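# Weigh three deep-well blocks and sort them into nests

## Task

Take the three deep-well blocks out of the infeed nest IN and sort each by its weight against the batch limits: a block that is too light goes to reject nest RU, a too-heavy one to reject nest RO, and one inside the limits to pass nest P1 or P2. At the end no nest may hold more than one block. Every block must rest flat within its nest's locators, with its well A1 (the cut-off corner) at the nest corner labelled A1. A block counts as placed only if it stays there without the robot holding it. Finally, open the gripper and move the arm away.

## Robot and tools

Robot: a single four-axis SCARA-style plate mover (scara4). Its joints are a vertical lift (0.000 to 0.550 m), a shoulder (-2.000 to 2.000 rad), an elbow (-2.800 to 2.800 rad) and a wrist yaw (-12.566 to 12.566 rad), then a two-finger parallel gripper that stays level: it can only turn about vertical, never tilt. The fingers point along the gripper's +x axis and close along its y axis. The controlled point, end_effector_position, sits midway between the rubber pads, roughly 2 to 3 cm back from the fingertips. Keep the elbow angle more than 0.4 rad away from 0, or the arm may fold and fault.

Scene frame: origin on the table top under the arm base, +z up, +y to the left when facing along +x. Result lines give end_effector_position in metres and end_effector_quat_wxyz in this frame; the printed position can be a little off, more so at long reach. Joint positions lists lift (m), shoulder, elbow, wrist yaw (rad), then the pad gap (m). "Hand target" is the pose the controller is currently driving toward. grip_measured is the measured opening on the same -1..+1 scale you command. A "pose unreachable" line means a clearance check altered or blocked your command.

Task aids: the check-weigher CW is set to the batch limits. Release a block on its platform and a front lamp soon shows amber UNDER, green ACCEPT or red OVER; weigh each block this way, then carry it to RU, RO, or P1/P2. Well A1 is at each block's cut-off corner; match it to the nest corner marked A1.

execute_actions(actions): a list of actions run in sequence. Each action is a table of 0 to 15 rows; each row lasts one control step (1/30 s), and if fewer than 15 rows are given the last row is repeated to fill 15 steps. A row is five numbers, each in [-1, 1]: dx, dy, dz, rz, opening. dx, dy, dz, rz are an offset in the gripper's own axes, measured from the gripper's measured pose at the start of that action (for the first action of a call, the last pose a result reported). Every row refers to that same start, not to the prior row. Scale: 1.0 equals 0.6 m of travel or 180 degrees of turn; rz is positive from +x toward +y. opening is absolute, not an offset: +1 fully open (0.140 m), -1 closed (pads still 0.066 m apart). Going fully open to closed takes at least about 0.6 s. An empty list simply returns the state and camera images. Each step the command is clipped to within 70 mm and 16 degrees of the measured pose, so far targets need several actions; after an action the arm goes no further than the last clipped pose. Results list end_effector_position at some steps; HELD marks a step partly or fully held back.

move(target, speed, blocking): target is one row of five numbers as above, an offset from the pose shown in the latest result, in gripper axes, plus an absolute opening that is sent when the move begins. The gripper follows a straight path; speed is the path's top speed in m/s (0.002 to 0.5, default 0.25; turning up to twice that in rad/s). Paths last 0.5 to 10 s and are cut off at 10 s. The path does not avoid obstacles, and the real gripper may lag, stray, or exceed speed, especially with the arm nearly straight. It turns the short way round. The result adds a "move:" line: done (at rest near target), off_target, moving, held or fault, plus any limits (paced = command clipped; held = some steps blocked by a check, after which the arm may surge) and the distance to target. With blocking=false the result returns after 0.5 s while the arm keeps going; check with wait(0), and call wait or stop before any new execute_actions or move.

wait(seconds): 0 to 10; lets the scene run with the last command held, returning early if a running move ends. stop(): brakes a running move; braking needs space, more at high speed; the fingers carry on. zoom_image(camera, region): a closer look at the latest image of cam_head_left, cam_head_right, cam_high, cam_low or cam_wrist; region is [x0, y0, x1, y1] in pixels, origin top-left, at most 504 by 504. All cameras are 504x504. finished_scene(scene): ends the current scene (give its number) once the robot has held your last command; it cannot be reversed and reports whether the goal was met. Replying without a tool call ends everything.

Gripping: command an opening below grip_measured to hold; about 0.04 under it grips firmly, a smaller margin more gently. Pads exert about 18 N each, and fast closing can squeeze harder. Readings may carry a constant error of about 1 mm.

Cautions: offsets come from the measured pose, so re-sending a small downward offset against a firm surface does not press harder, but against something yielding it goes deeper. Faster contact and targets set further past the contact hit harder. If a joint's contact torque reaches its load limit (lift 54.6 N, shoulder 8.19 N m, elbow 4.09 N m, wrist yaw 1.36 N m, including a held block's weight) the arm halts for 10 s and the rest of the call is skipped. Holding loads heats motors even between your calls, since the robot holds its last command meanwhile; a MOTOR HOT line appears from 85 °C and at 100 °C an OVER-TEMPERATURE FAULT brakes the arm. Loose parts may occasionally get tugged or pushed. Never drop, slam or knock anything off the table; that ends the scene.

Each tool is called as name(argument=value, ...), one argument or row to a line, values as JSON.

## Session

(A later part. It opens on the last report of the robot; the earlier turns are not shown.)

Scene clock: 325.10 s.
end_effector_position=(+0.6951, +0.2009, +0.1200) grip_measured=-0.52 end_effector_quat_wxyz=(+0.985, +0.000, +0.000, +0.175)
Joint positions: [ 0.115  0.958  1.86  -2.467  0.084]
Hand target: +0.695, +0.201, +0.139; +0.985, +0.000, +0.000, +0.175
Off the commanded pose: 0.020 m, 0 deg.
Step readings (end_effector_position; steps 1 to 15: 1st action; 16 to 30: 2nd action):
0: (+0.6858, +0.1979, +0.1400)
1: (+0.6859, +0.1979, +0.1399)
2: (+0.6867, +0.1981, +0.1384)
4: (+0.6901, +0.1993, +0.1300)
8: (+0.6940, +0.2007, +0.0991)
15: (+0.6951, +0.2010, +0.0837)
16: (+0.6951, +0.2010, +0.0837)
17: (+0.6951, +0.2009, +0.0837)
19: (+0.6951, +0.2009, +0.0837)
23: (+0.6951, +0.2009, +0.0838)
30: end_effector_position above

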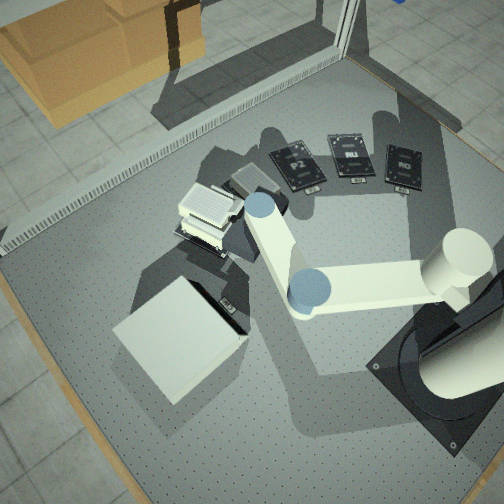

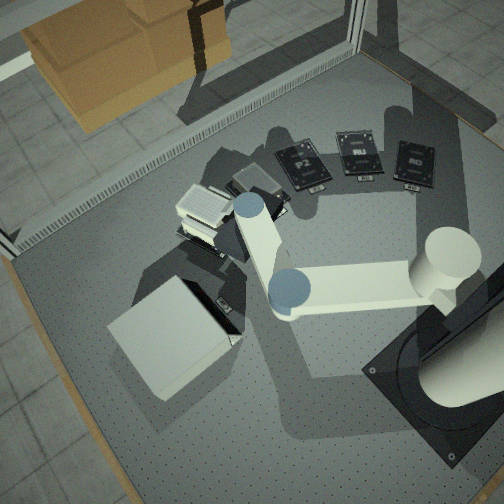

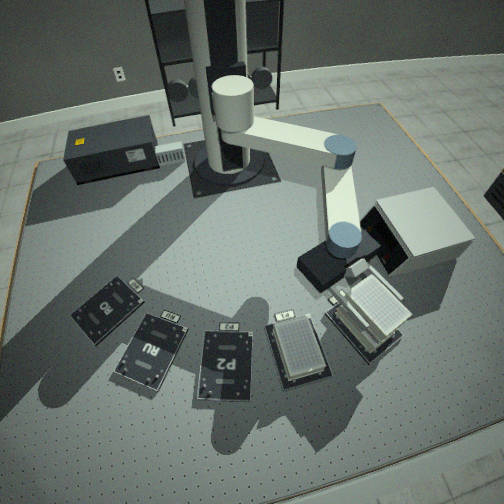

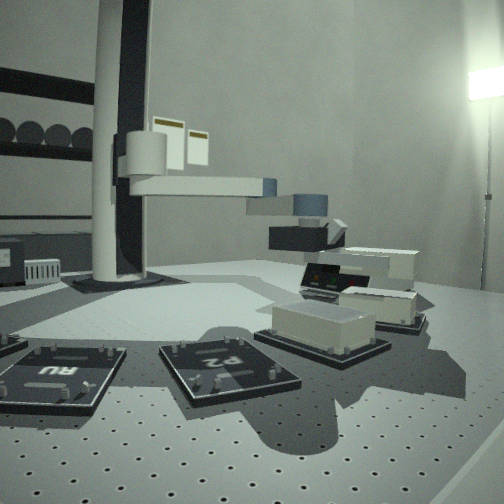

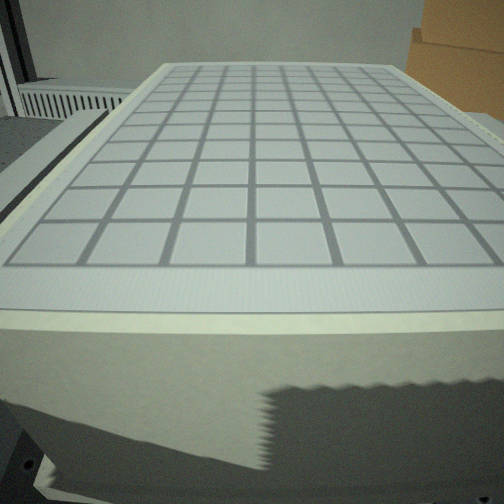

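move(
  target=[-0.16,0.5095,0.0275,0.194,-0.58],
  speed=0.5,
)

execute_actions(
  actions=[
    [[0,0,-0.003,0,-0.58],[0,0,-0.005,0,-0.58],[0,0,-0.0065,0,-0.58],[0,0,-0.0075,0,-0.58],[0,0,-0.0083,0,-0.58],[0,0,-0.0088,0,-0.58],[0,0,-0.0088,0,-0.58],[0,0,-0.0088,0,-0.58],[0,0,-0.0088,0,-0.56],[0,0,-0.0088,0,-0.54],[0,0,-0.0088,0,-0.52],[0,0,-0.0088,0,-0.50],[0,0,-0.0088,0,-0.48],[0,0,-0.0088,0,-0.46]],
  ],
)

wait(
  seconds=4,
)

Scene clock: 334.83 s.
end_effector_position=(+0.4997, +0.4551, +0.1364) grip_measured=-0.52 end_effector_quat_wxyz=(+0.887, +0.000, +0.000, +0.462)
Joint positions: [ 0.131  1.527  1.87  -2.436  0.084]
Hand target: +0.500, +0.455, +0.136; +0.887, +0.000, +0.000, +0.462
Off the commanded pose: 0.000 m, 0 deg.
move: done

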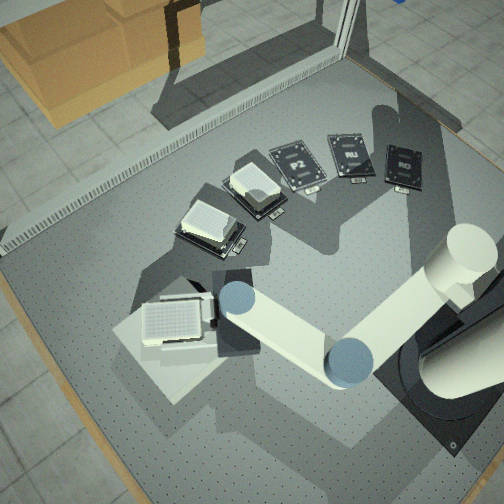

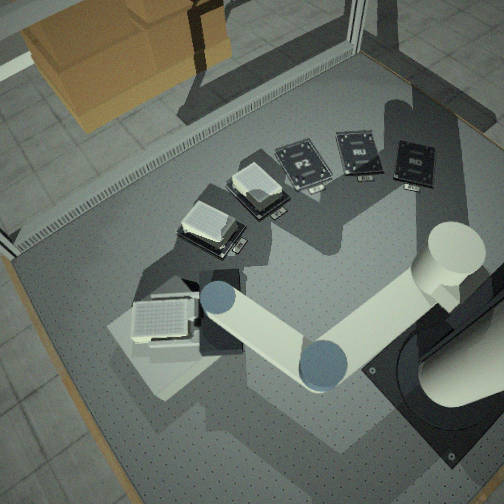

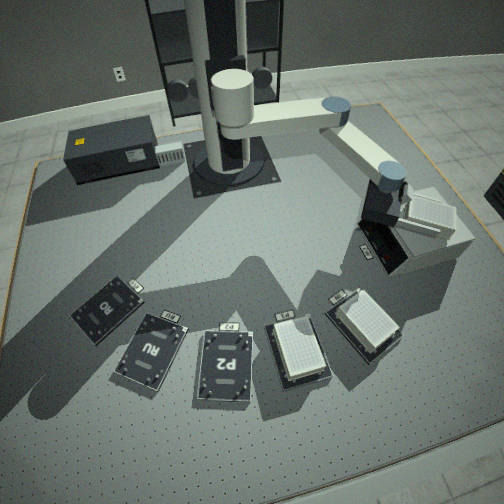

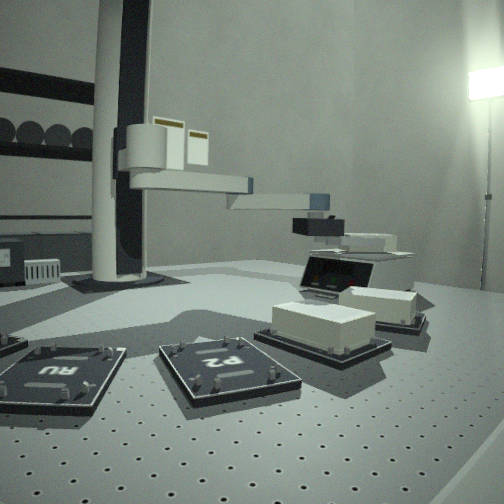

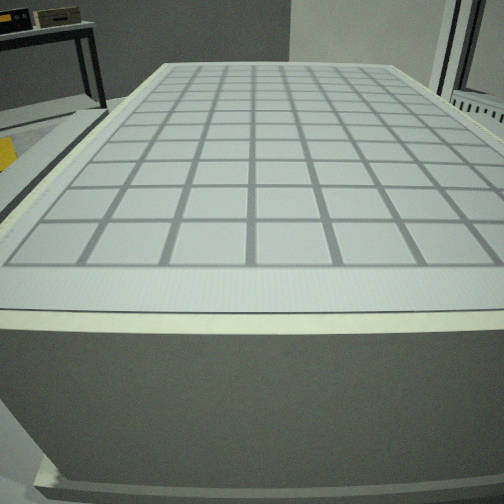

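Scene clock: 335.33 s.
end_effector_position=(+0.4997, +0.4551, +0.1311) grip_measured=-0.46 end_effector_quat_wxyz=(+0.887, +0.000, +0.000, +0.462)
Joint positions: [ 0.126  1.527  1.87  -2.436  0.086]
Hand target: +0.500, +0.455, +0.131; +0.887, +0.000, +0.000, +0.462
Off the commanded pose: 0.000 m, 0 deg.
Step readings (end_effector_position):
0: (+0.4997, +0.4551, +0.1364)
1: (+0.4997, +0.4551, +0.1364)
2: (+0.4997, +0.4551, +0.1351)
4: (+0.4997, +0.4551, +0.1324)
8: (+0.4997, +0.4551, +0.1311)
15: end_effector_position above

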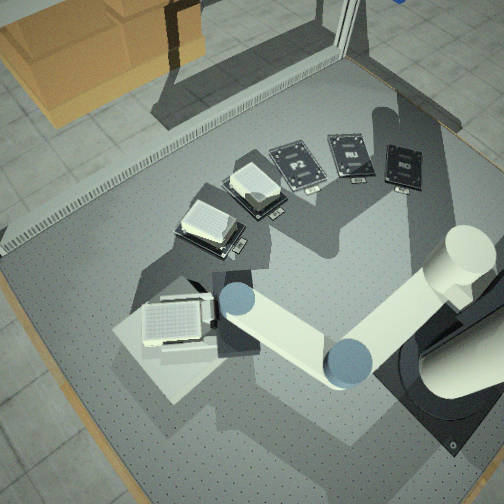

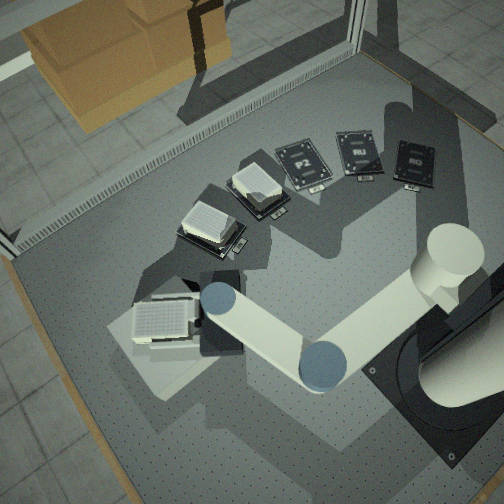

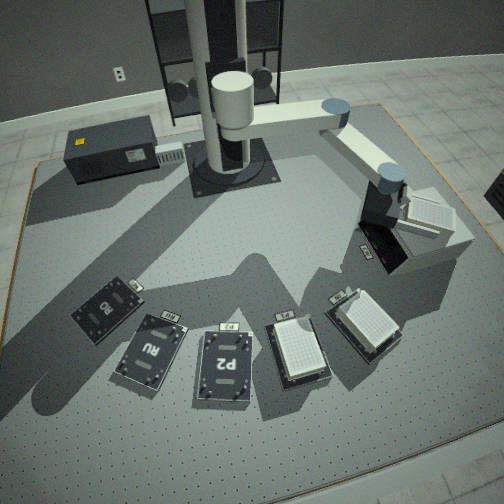

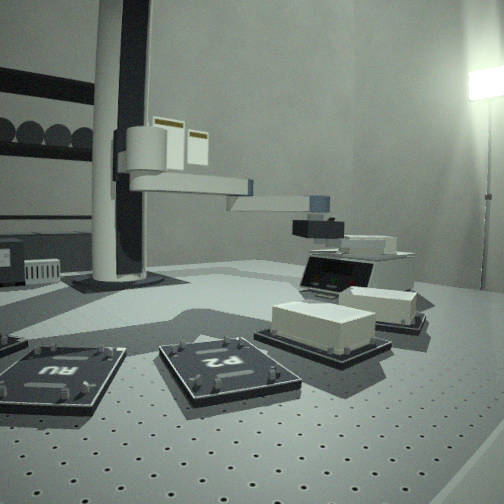

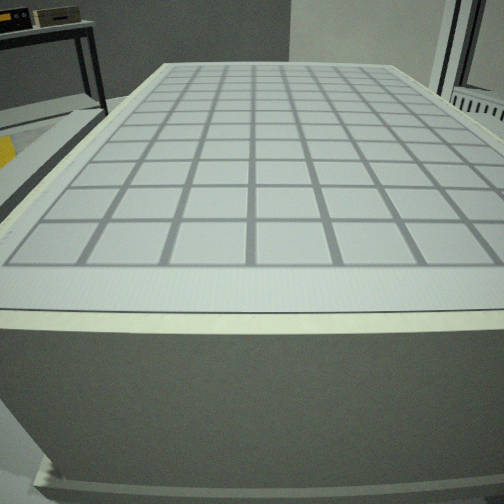

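Scene clock: 339.33 s.
end_effector_position=(+0.4997, +0.4551, +0.1311) grip_measured=-0.46 end_effector_quat_wxyz=(+0.887, +0.000, +0.000, +0.462)
Joint positions: [ 0.126  1.527  1.87  -2.436  0.086]
Hand target: +0.500, +0.455, +0.131; +0.887, +0.000, +0.000, +0.462
Off the commanded pose: 0.000 m, 0 deg.
wait: 4.00 s; at rest by 0.17 s

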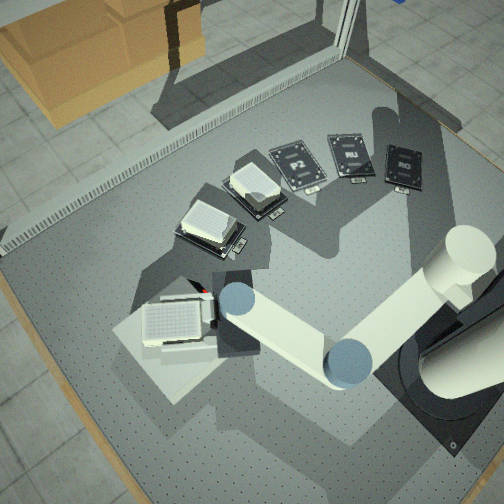

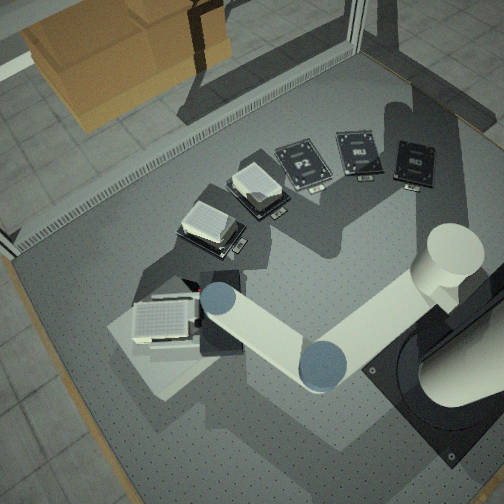

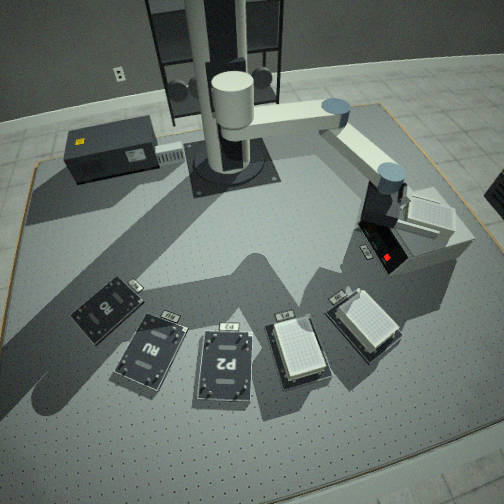

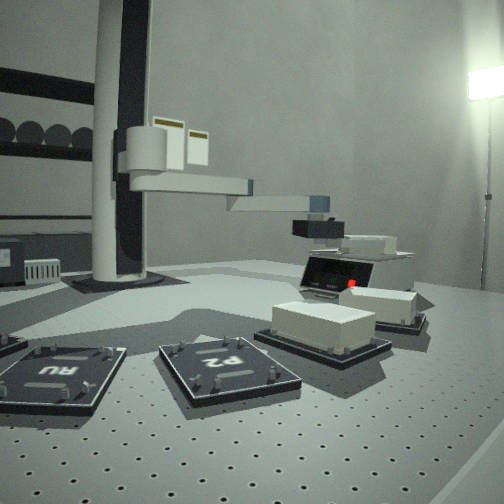

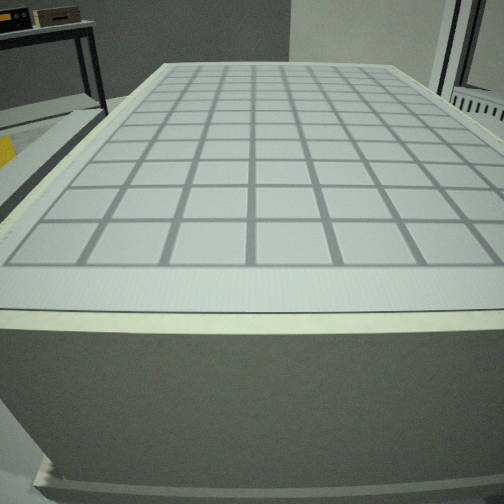

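execute_actions(
  actions=[
    [[0,0,0,0,-0.49],[0,0,0,0,-0.51],[0,0,0,0,-0.53],[0,0,0,0,-0.55],[0,0,0,0,-0.57],[0,0,0,0,-0.58],[0,0,0,0,-0.58],[0,0,0,0,-0.58],[0,0,0.002,0,-0.58],[0,0,0.005,0,-0.58],[0,0,0.008,0,-0.58],[0,0,0.011,0,-0.58]],
  ],
)

move(
  target=[-0.5832,-0.4897,-0.012,-0.3056,-0.58],
  speed=0.5,
)

Scene clock: 355.90 s.
end_effector_position=(+0.4997, +0.4551, +0.1378) grip_measured=-0.52 end_effector_quat_wxyz=(+0.887, +0.000, +0.000, +0.462)
Joint positions: [ 0.133  1.527  1.87  -2.436  0.084]
Hand target: +0.500, +0.455, +0.138; +0.887, +0.000, +0.000, +0.462
Off the commanded pose: 0.000 m, 0 deg.
Step readings (end_effector_position):
0: (+0.4997, +0.4551, +0.1311)
1: (+0.4997, +0.4551, +0.1311)
2: (+0.4997, +0.4551, +0.1311)
4: (+0.4997, +0.4551, +0.1311)
8: (+0.4997, +0.4551, +0.1311)
15: end_effector_position above

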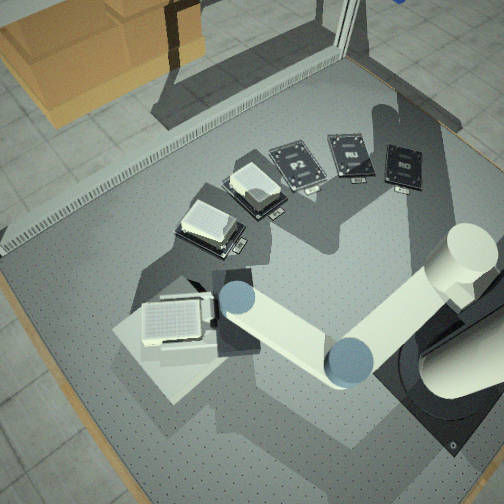

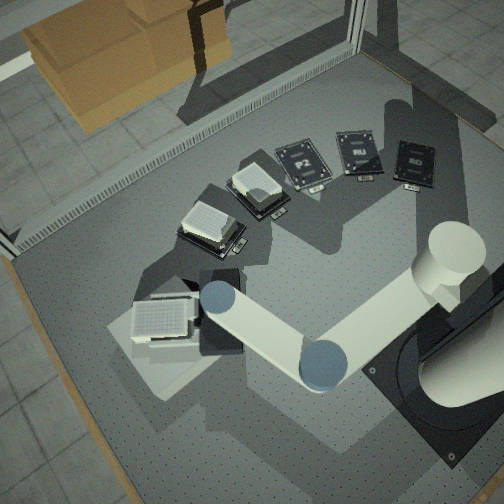

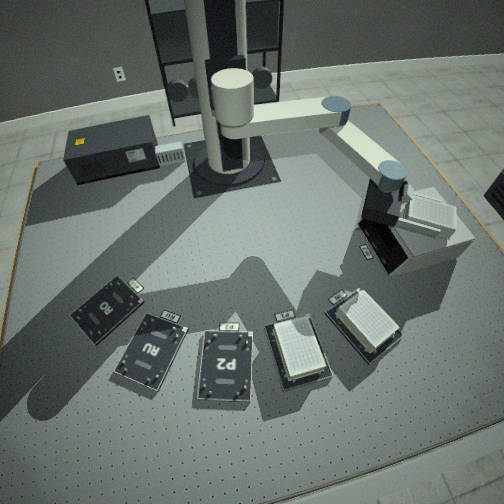

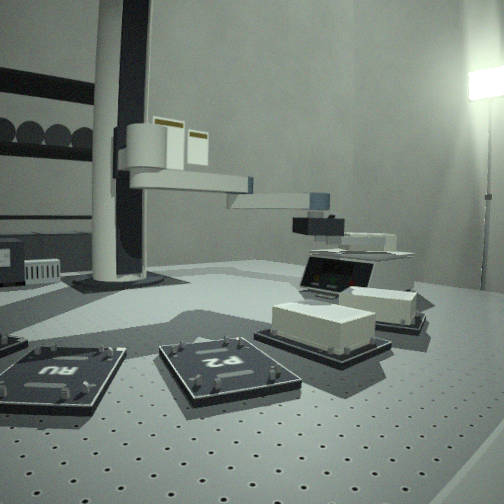

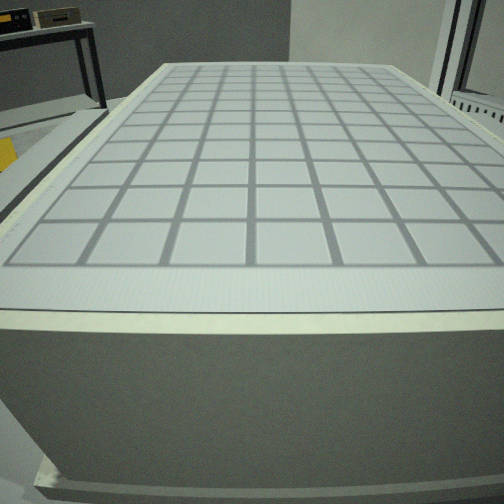

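Scene clock: 357.43 s.
end_effector_position=(+0.5402, -0.0003, +0.1306) grip_measured=-0.52 end_effector_quat_wxyz=(+1.000, +0.000, +0.000, +0.000)
Joint positions: [ 0.126  0.966  0.883 -1.849  0.084]
Hand target: +0.540, -0.000, +0.131; +1.000, +0.000, +0.000, +0.000
Off the commanded pose: 0.000 m, 0 deg.
move: done

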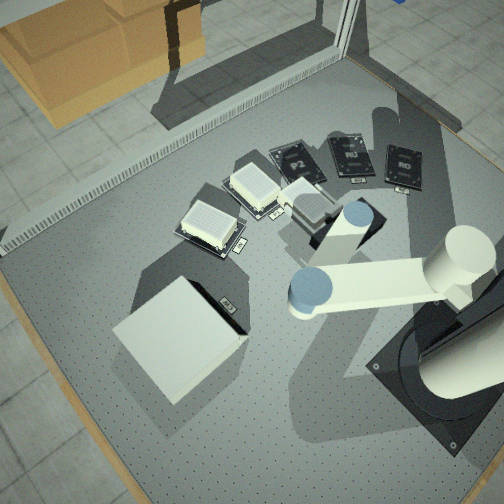

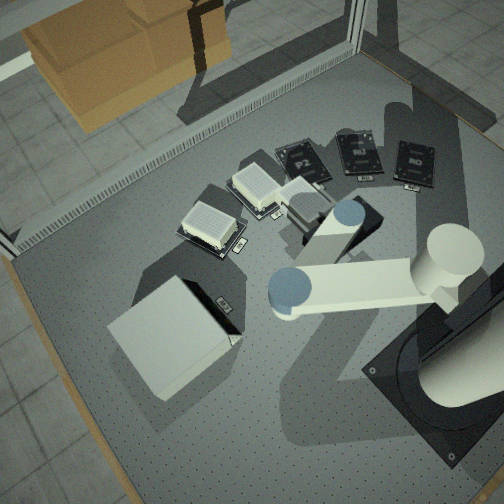

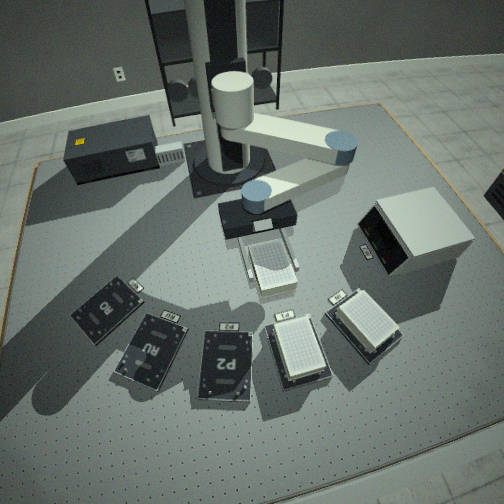

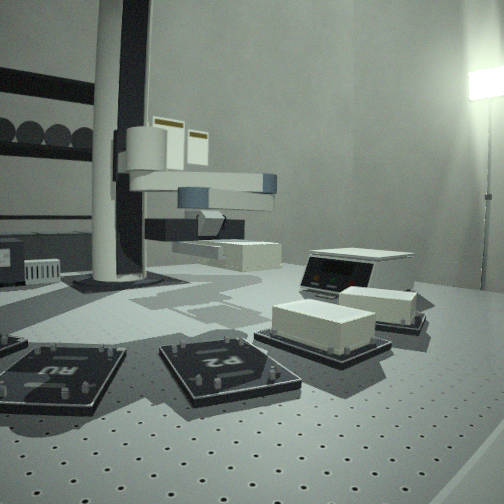

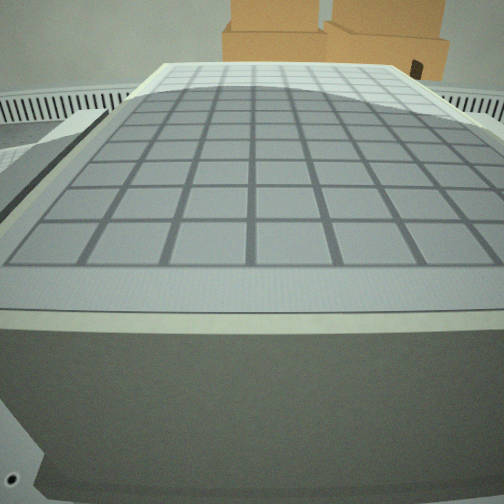

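move(
  target=[-0.0842,-0.7230,-0.1210,-0.3036,-0.58],
  speed=0.5,
)

Scene clock: 363.93 s.
end_effector_position=(+0.4896, -0.4342, +0.0579) grip_measured=-0.52 end_effector_quat_wxyz=(+0.889, +0.000, +0.000, -0.459)
Joint positions: [ 0.053 -0.299  1.728 -2.382  0.084]
Hand target: +0.490, -0.434, +0.058; +0.889, +0.000, +0.000, -0.459
Off the commanded pose: 0.000 m, 0 deg.
move: done; limits=paced

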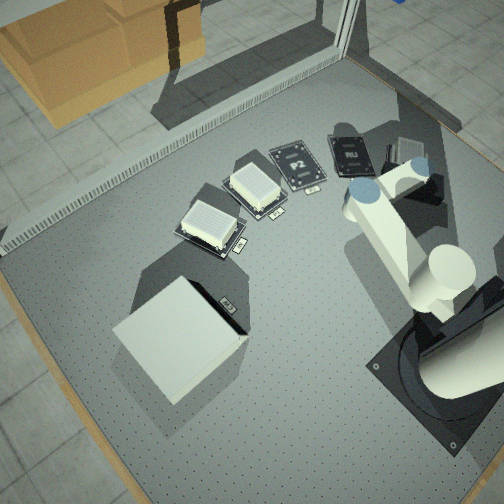

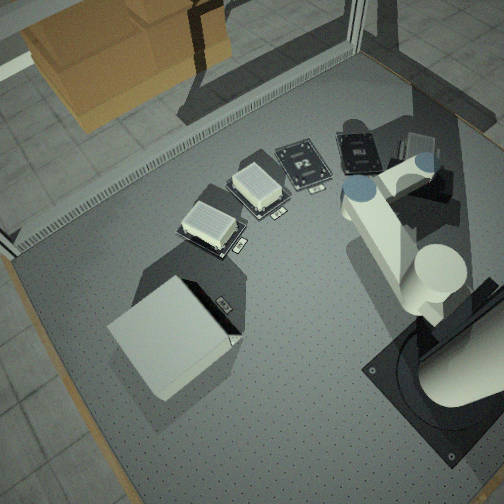

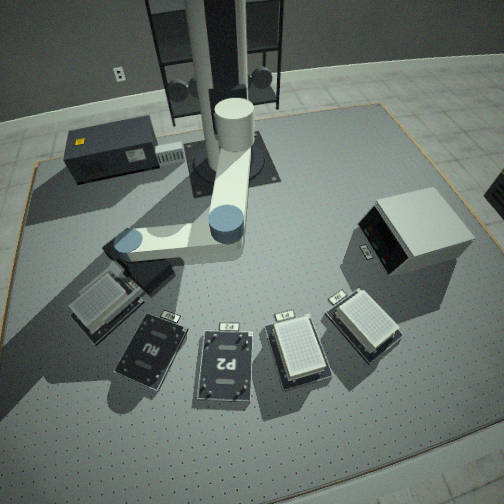

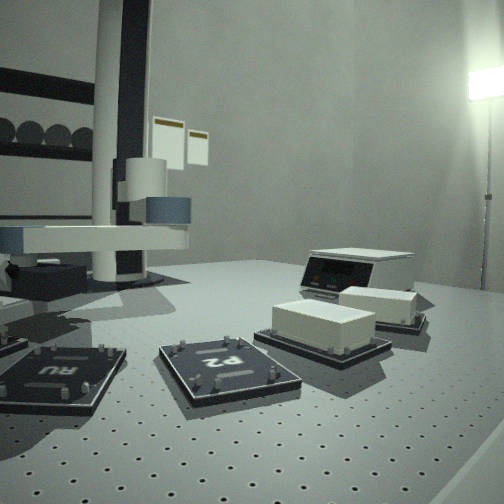

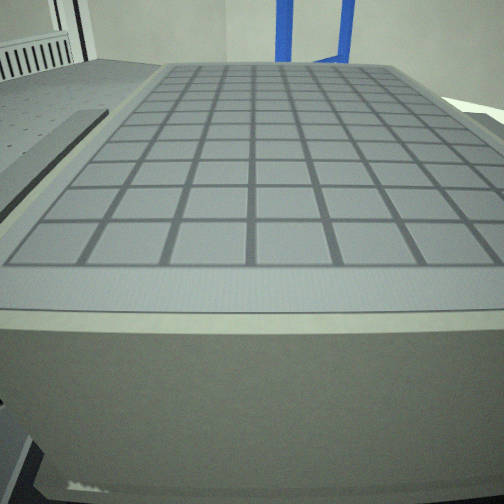

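Descend to 0.0437.

execute_actions(
  actions=[
    [[0,0.0002,-0.003,0,-0.58],[0,0.0002,-0.0055,0,-0.58],[0,0.0002,-0.0075,0,-0.58],[0,0.0002,-0.009,0,-0.58],[0,0.0002,-0.0105,0,-0.58],[0,0.0002,-0.012,0,-0.58],[0,0.0002,-0.014,0,-0.58],[0,0.0002,-0.016,0,-0.58],[0,0.0002,-0.018,0,-0.58],[0,0.0002,-0.020,0,-0.58],[0,0.0002,-0.0215,0,-0.58],[0,0.0002,-0.0227,0,-0.58],[0,0.0002,-0.0235,0,-0.58]],
  ],
)

zoom_image(
  camera="cam_high",
  region=[55, 250, 165, 360],
)

Scene clock: 369.40 s.
end_effector_position=(+0.4892, -0.4342, +0.0437) grip_measured=-0.52 end_effector_quat_wxyz=(+0.888, +0.000, +0.000, -0.459)
Joint positions: [ 0.039 -0.299  1.726 -2.381  0.084]
Hand target: +0.490, -0.434, +0.044; +0.889, +0.000, +0.000, -0.459
Off the commanded pose: 0.001 m, 0 deg.
Step readings (end_effector_position):
0: (+0.4896, -0.4342, +0.0579)
1: (+0.4896, -0.4342, +0.0578)
2: (+0.4896, -0.4342, +0.0565)
4: (+0.4896, -0.4342, +0.0534)
8: (+0.4896, -0.4342, +0.0495)
15: end_effector_position above

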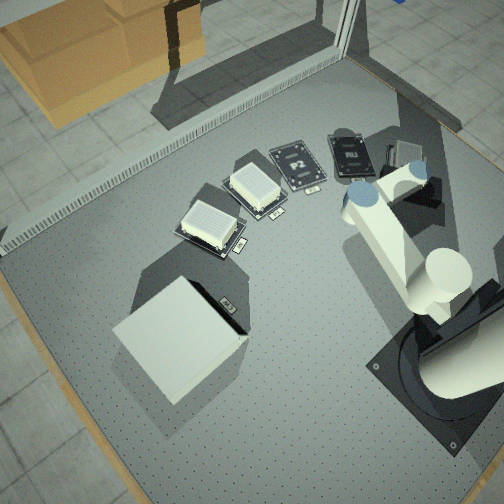

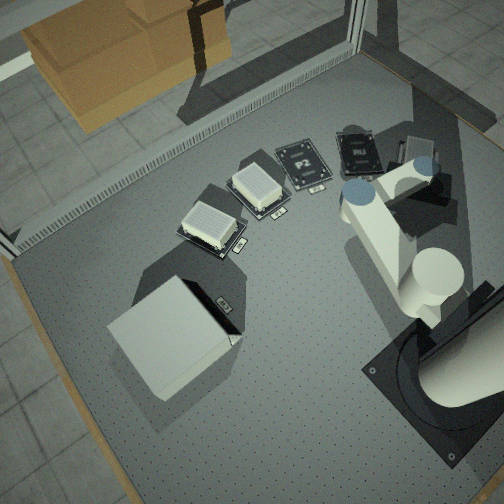

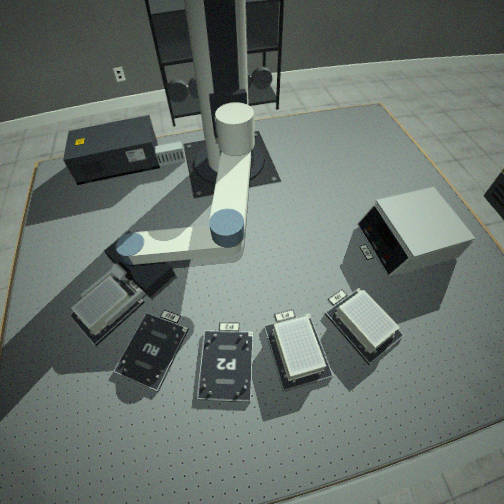

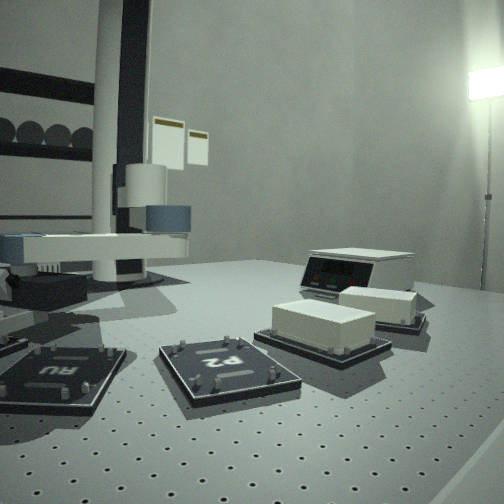

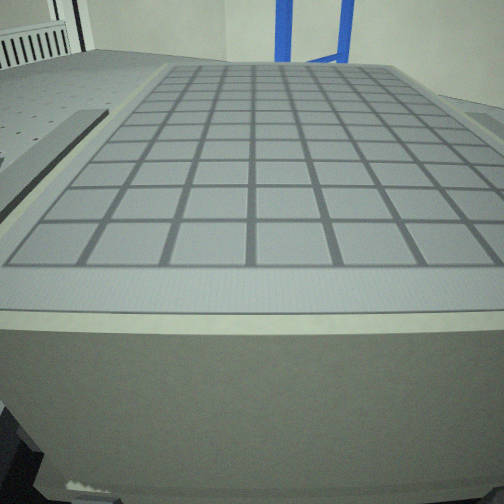

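Region (55, 250, 165, 360) of cam_high's 504x504 image, scaled by 4.582, with more detail than that image has.

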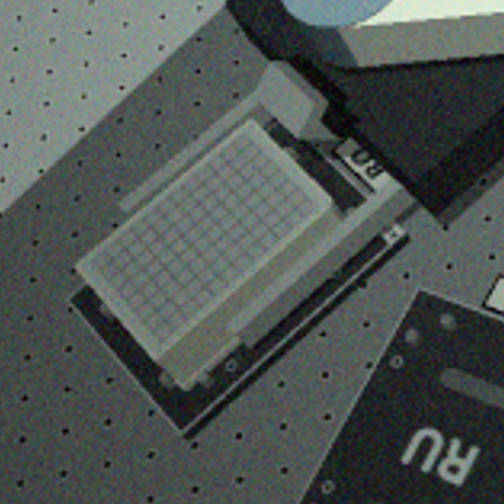

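execute_actions(
  actions=[
    [[-0.0002,-0.0003,-0.0003,0,-0.58],[-0.0002,-0.0003,-0.0006,0,-0.58],[-0.0002,-0.0003,-0.0006,0,-0.57],[-0.0002,-0.0003,-0.0006,0,-0.55],[-0.0002,-0.0003,-0.0006,0,-0.53],[-0.0002,-0.0003,-0.0006,0,-0.51],[-0.0002,-0.0003,-0.0006,0,-0.48],[-0.0002,-0.0003,-0.0006,0,-0.44],[-0.0002,-0.0003,-0.0006,0,-0.40],[-0.0002,-0.0003,-0.0006,0,-0.36],[-0.0002,-0.0003,0.008,0,-0.36],[-0.0002,-0.0003,0.022,0,-0.36],[-0.0002,-0.0003,0.04,0,-0.36],[-0.0002,-0.0003,0.058,0,-0.36],[-0.0002,-0.0003,0.07,0,-0.36]],
  ],
)

wait(
  seconds=0.5,
)

Scene clock: 379.23 s.
end_effector_position=(+0.4891, -0.4341, +0.0602) grip_measured=-0.36 end_effector_quat_wxyz=(+0.888, +0.000, +0.000, -0.459)
Joint positions: [ 0.055 -0.299  1.725 -2.38   0.09 ]
Hand target: +0.489, -0.434, +0.086; +0.888, +0.000, +0.000, -0.459
Off the commanded pose: 0.026 m, 0 deg.
Step readings (end_effector_position):
0: (+0.4892, -0.4342, +0.0437)
1: (+0.4891, -0.4342, +0.0437)
2: (+0.4890, -0.4341, +0.0435)
4: (+0.4891, -0.4341, +0.0433)
8: (+0.4891, -0.4341, +0.0433)
15: end_effector_position above

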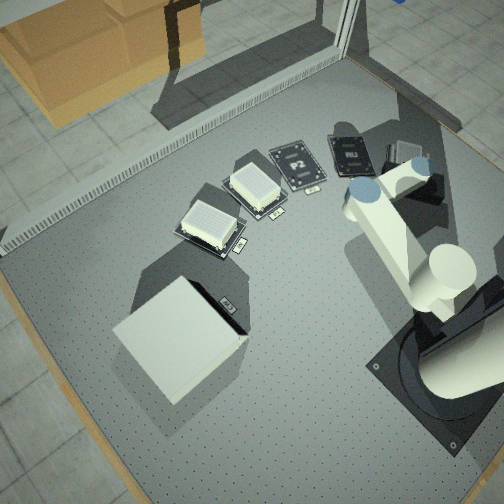

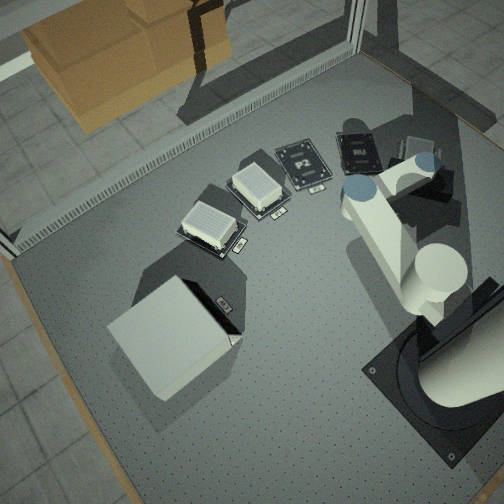

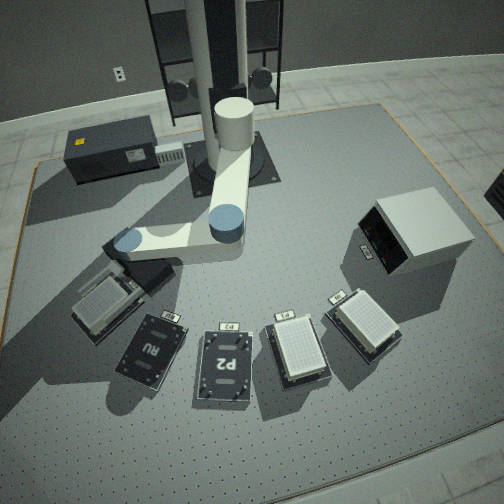

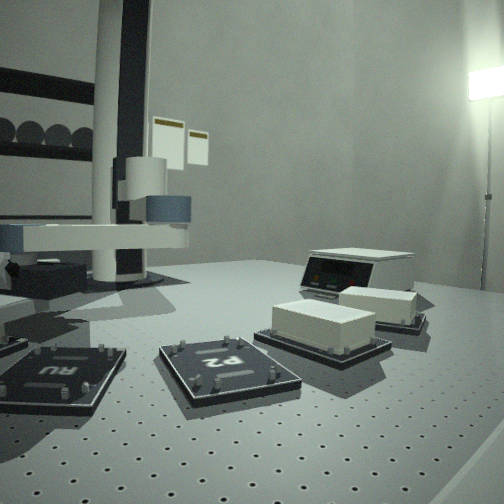

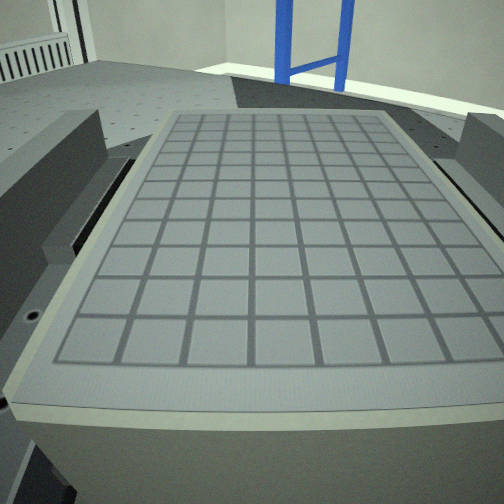

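Scene clock: 379.73 s.
end_effector_position=(+0.4891, -0.4341, +0.0856) grip_measured=-0.36 end_effector_quat_wxyz=(+0.888, +0.000, +0.000, -0.459)
Joint positions: [ 0.081 -0.299  1.725 -2.38   0.09 ]
Hand target: +0.489, -0.434, +0.086; +0.888, +0.000, +0.000, -0.459
Off the commanded pose: 0.000 m, 0 deg.
wait: 0.50 s; at rest by 0.30 s

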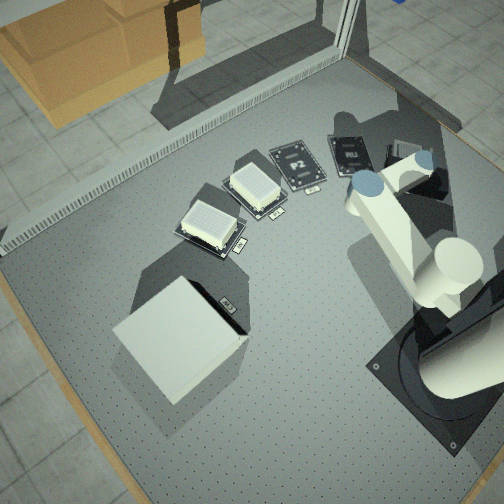

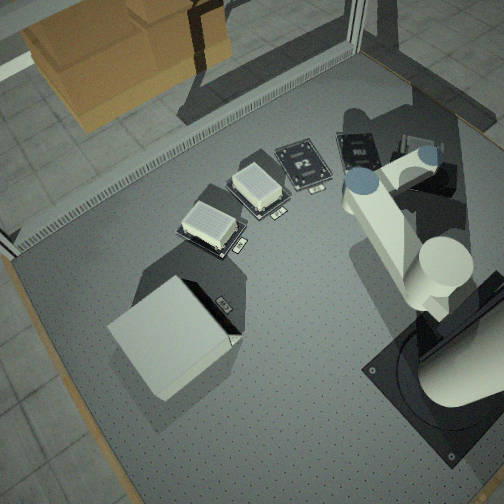

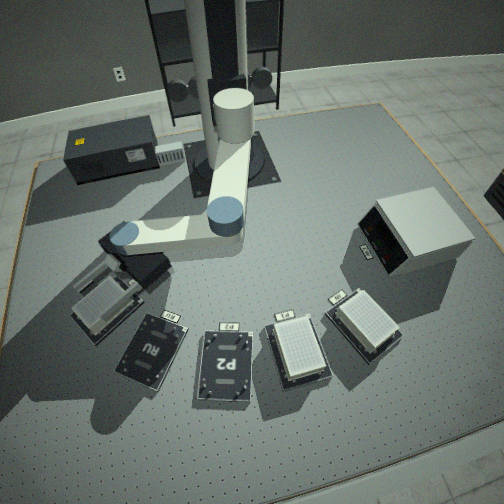

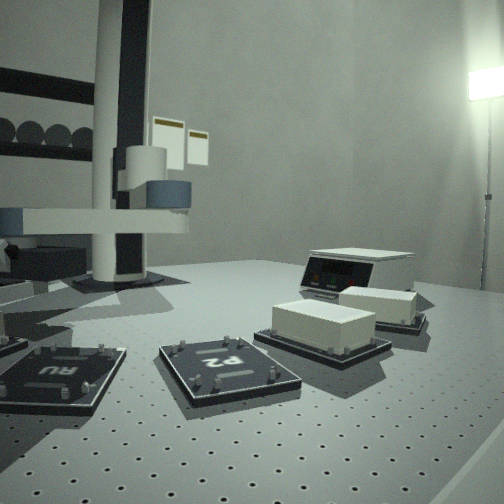

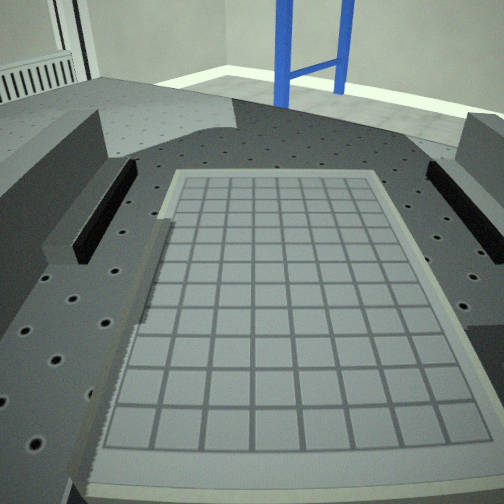

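zoom_image(
  camera="cam_high",
  region=[315, 275, 415, 375],
)

move(
  target=[-0.6647,0.8922,0,0.4153,-0.36],
  speed=0.5,
)

Region (315, 275, 415, 375) of cam_high's 504x504 image, scaled by 5.040, with more detail than that image has.

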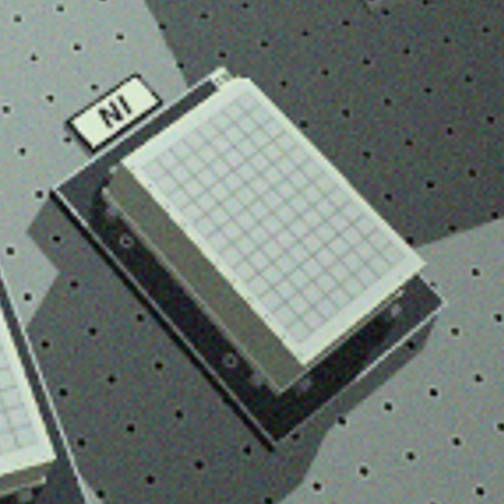

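Scene clock: 388.20 s.
end_effector_position=(+0.6952, +0.2009, +0.0856) grip_measured=-0.36 end_effector_quat_wxyz=(+0.985, +0.000, +0.000, +0.175)
Joint positions: [ 0.081  0.957  1.861 -2.468  0.09 ]
Hand target: +0.695, +0.201, +0.086; +0.985, +0.000, +0.000, +0.175
Off the commanded pose: 0.000 m, 0 deg.
move: done; limits=paced

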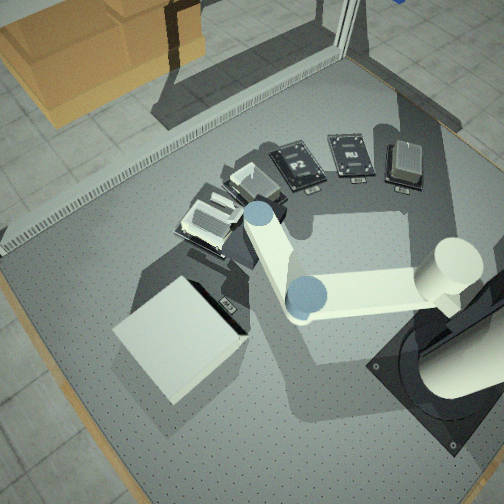

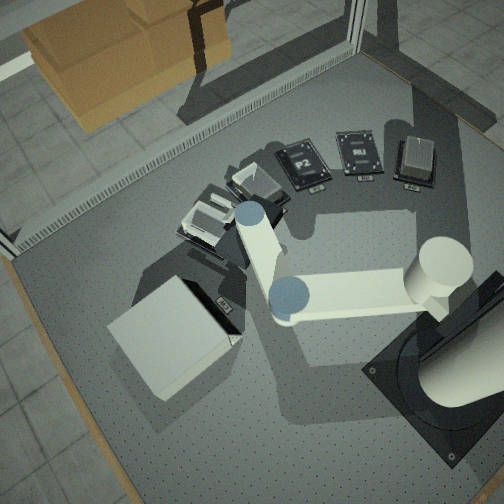

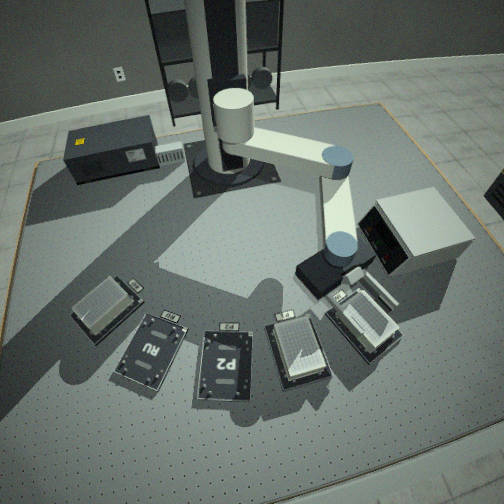

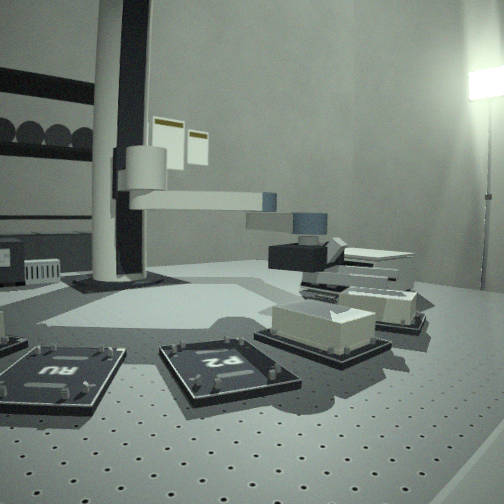

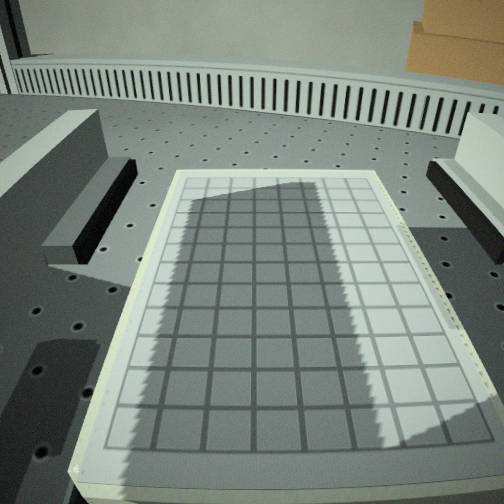

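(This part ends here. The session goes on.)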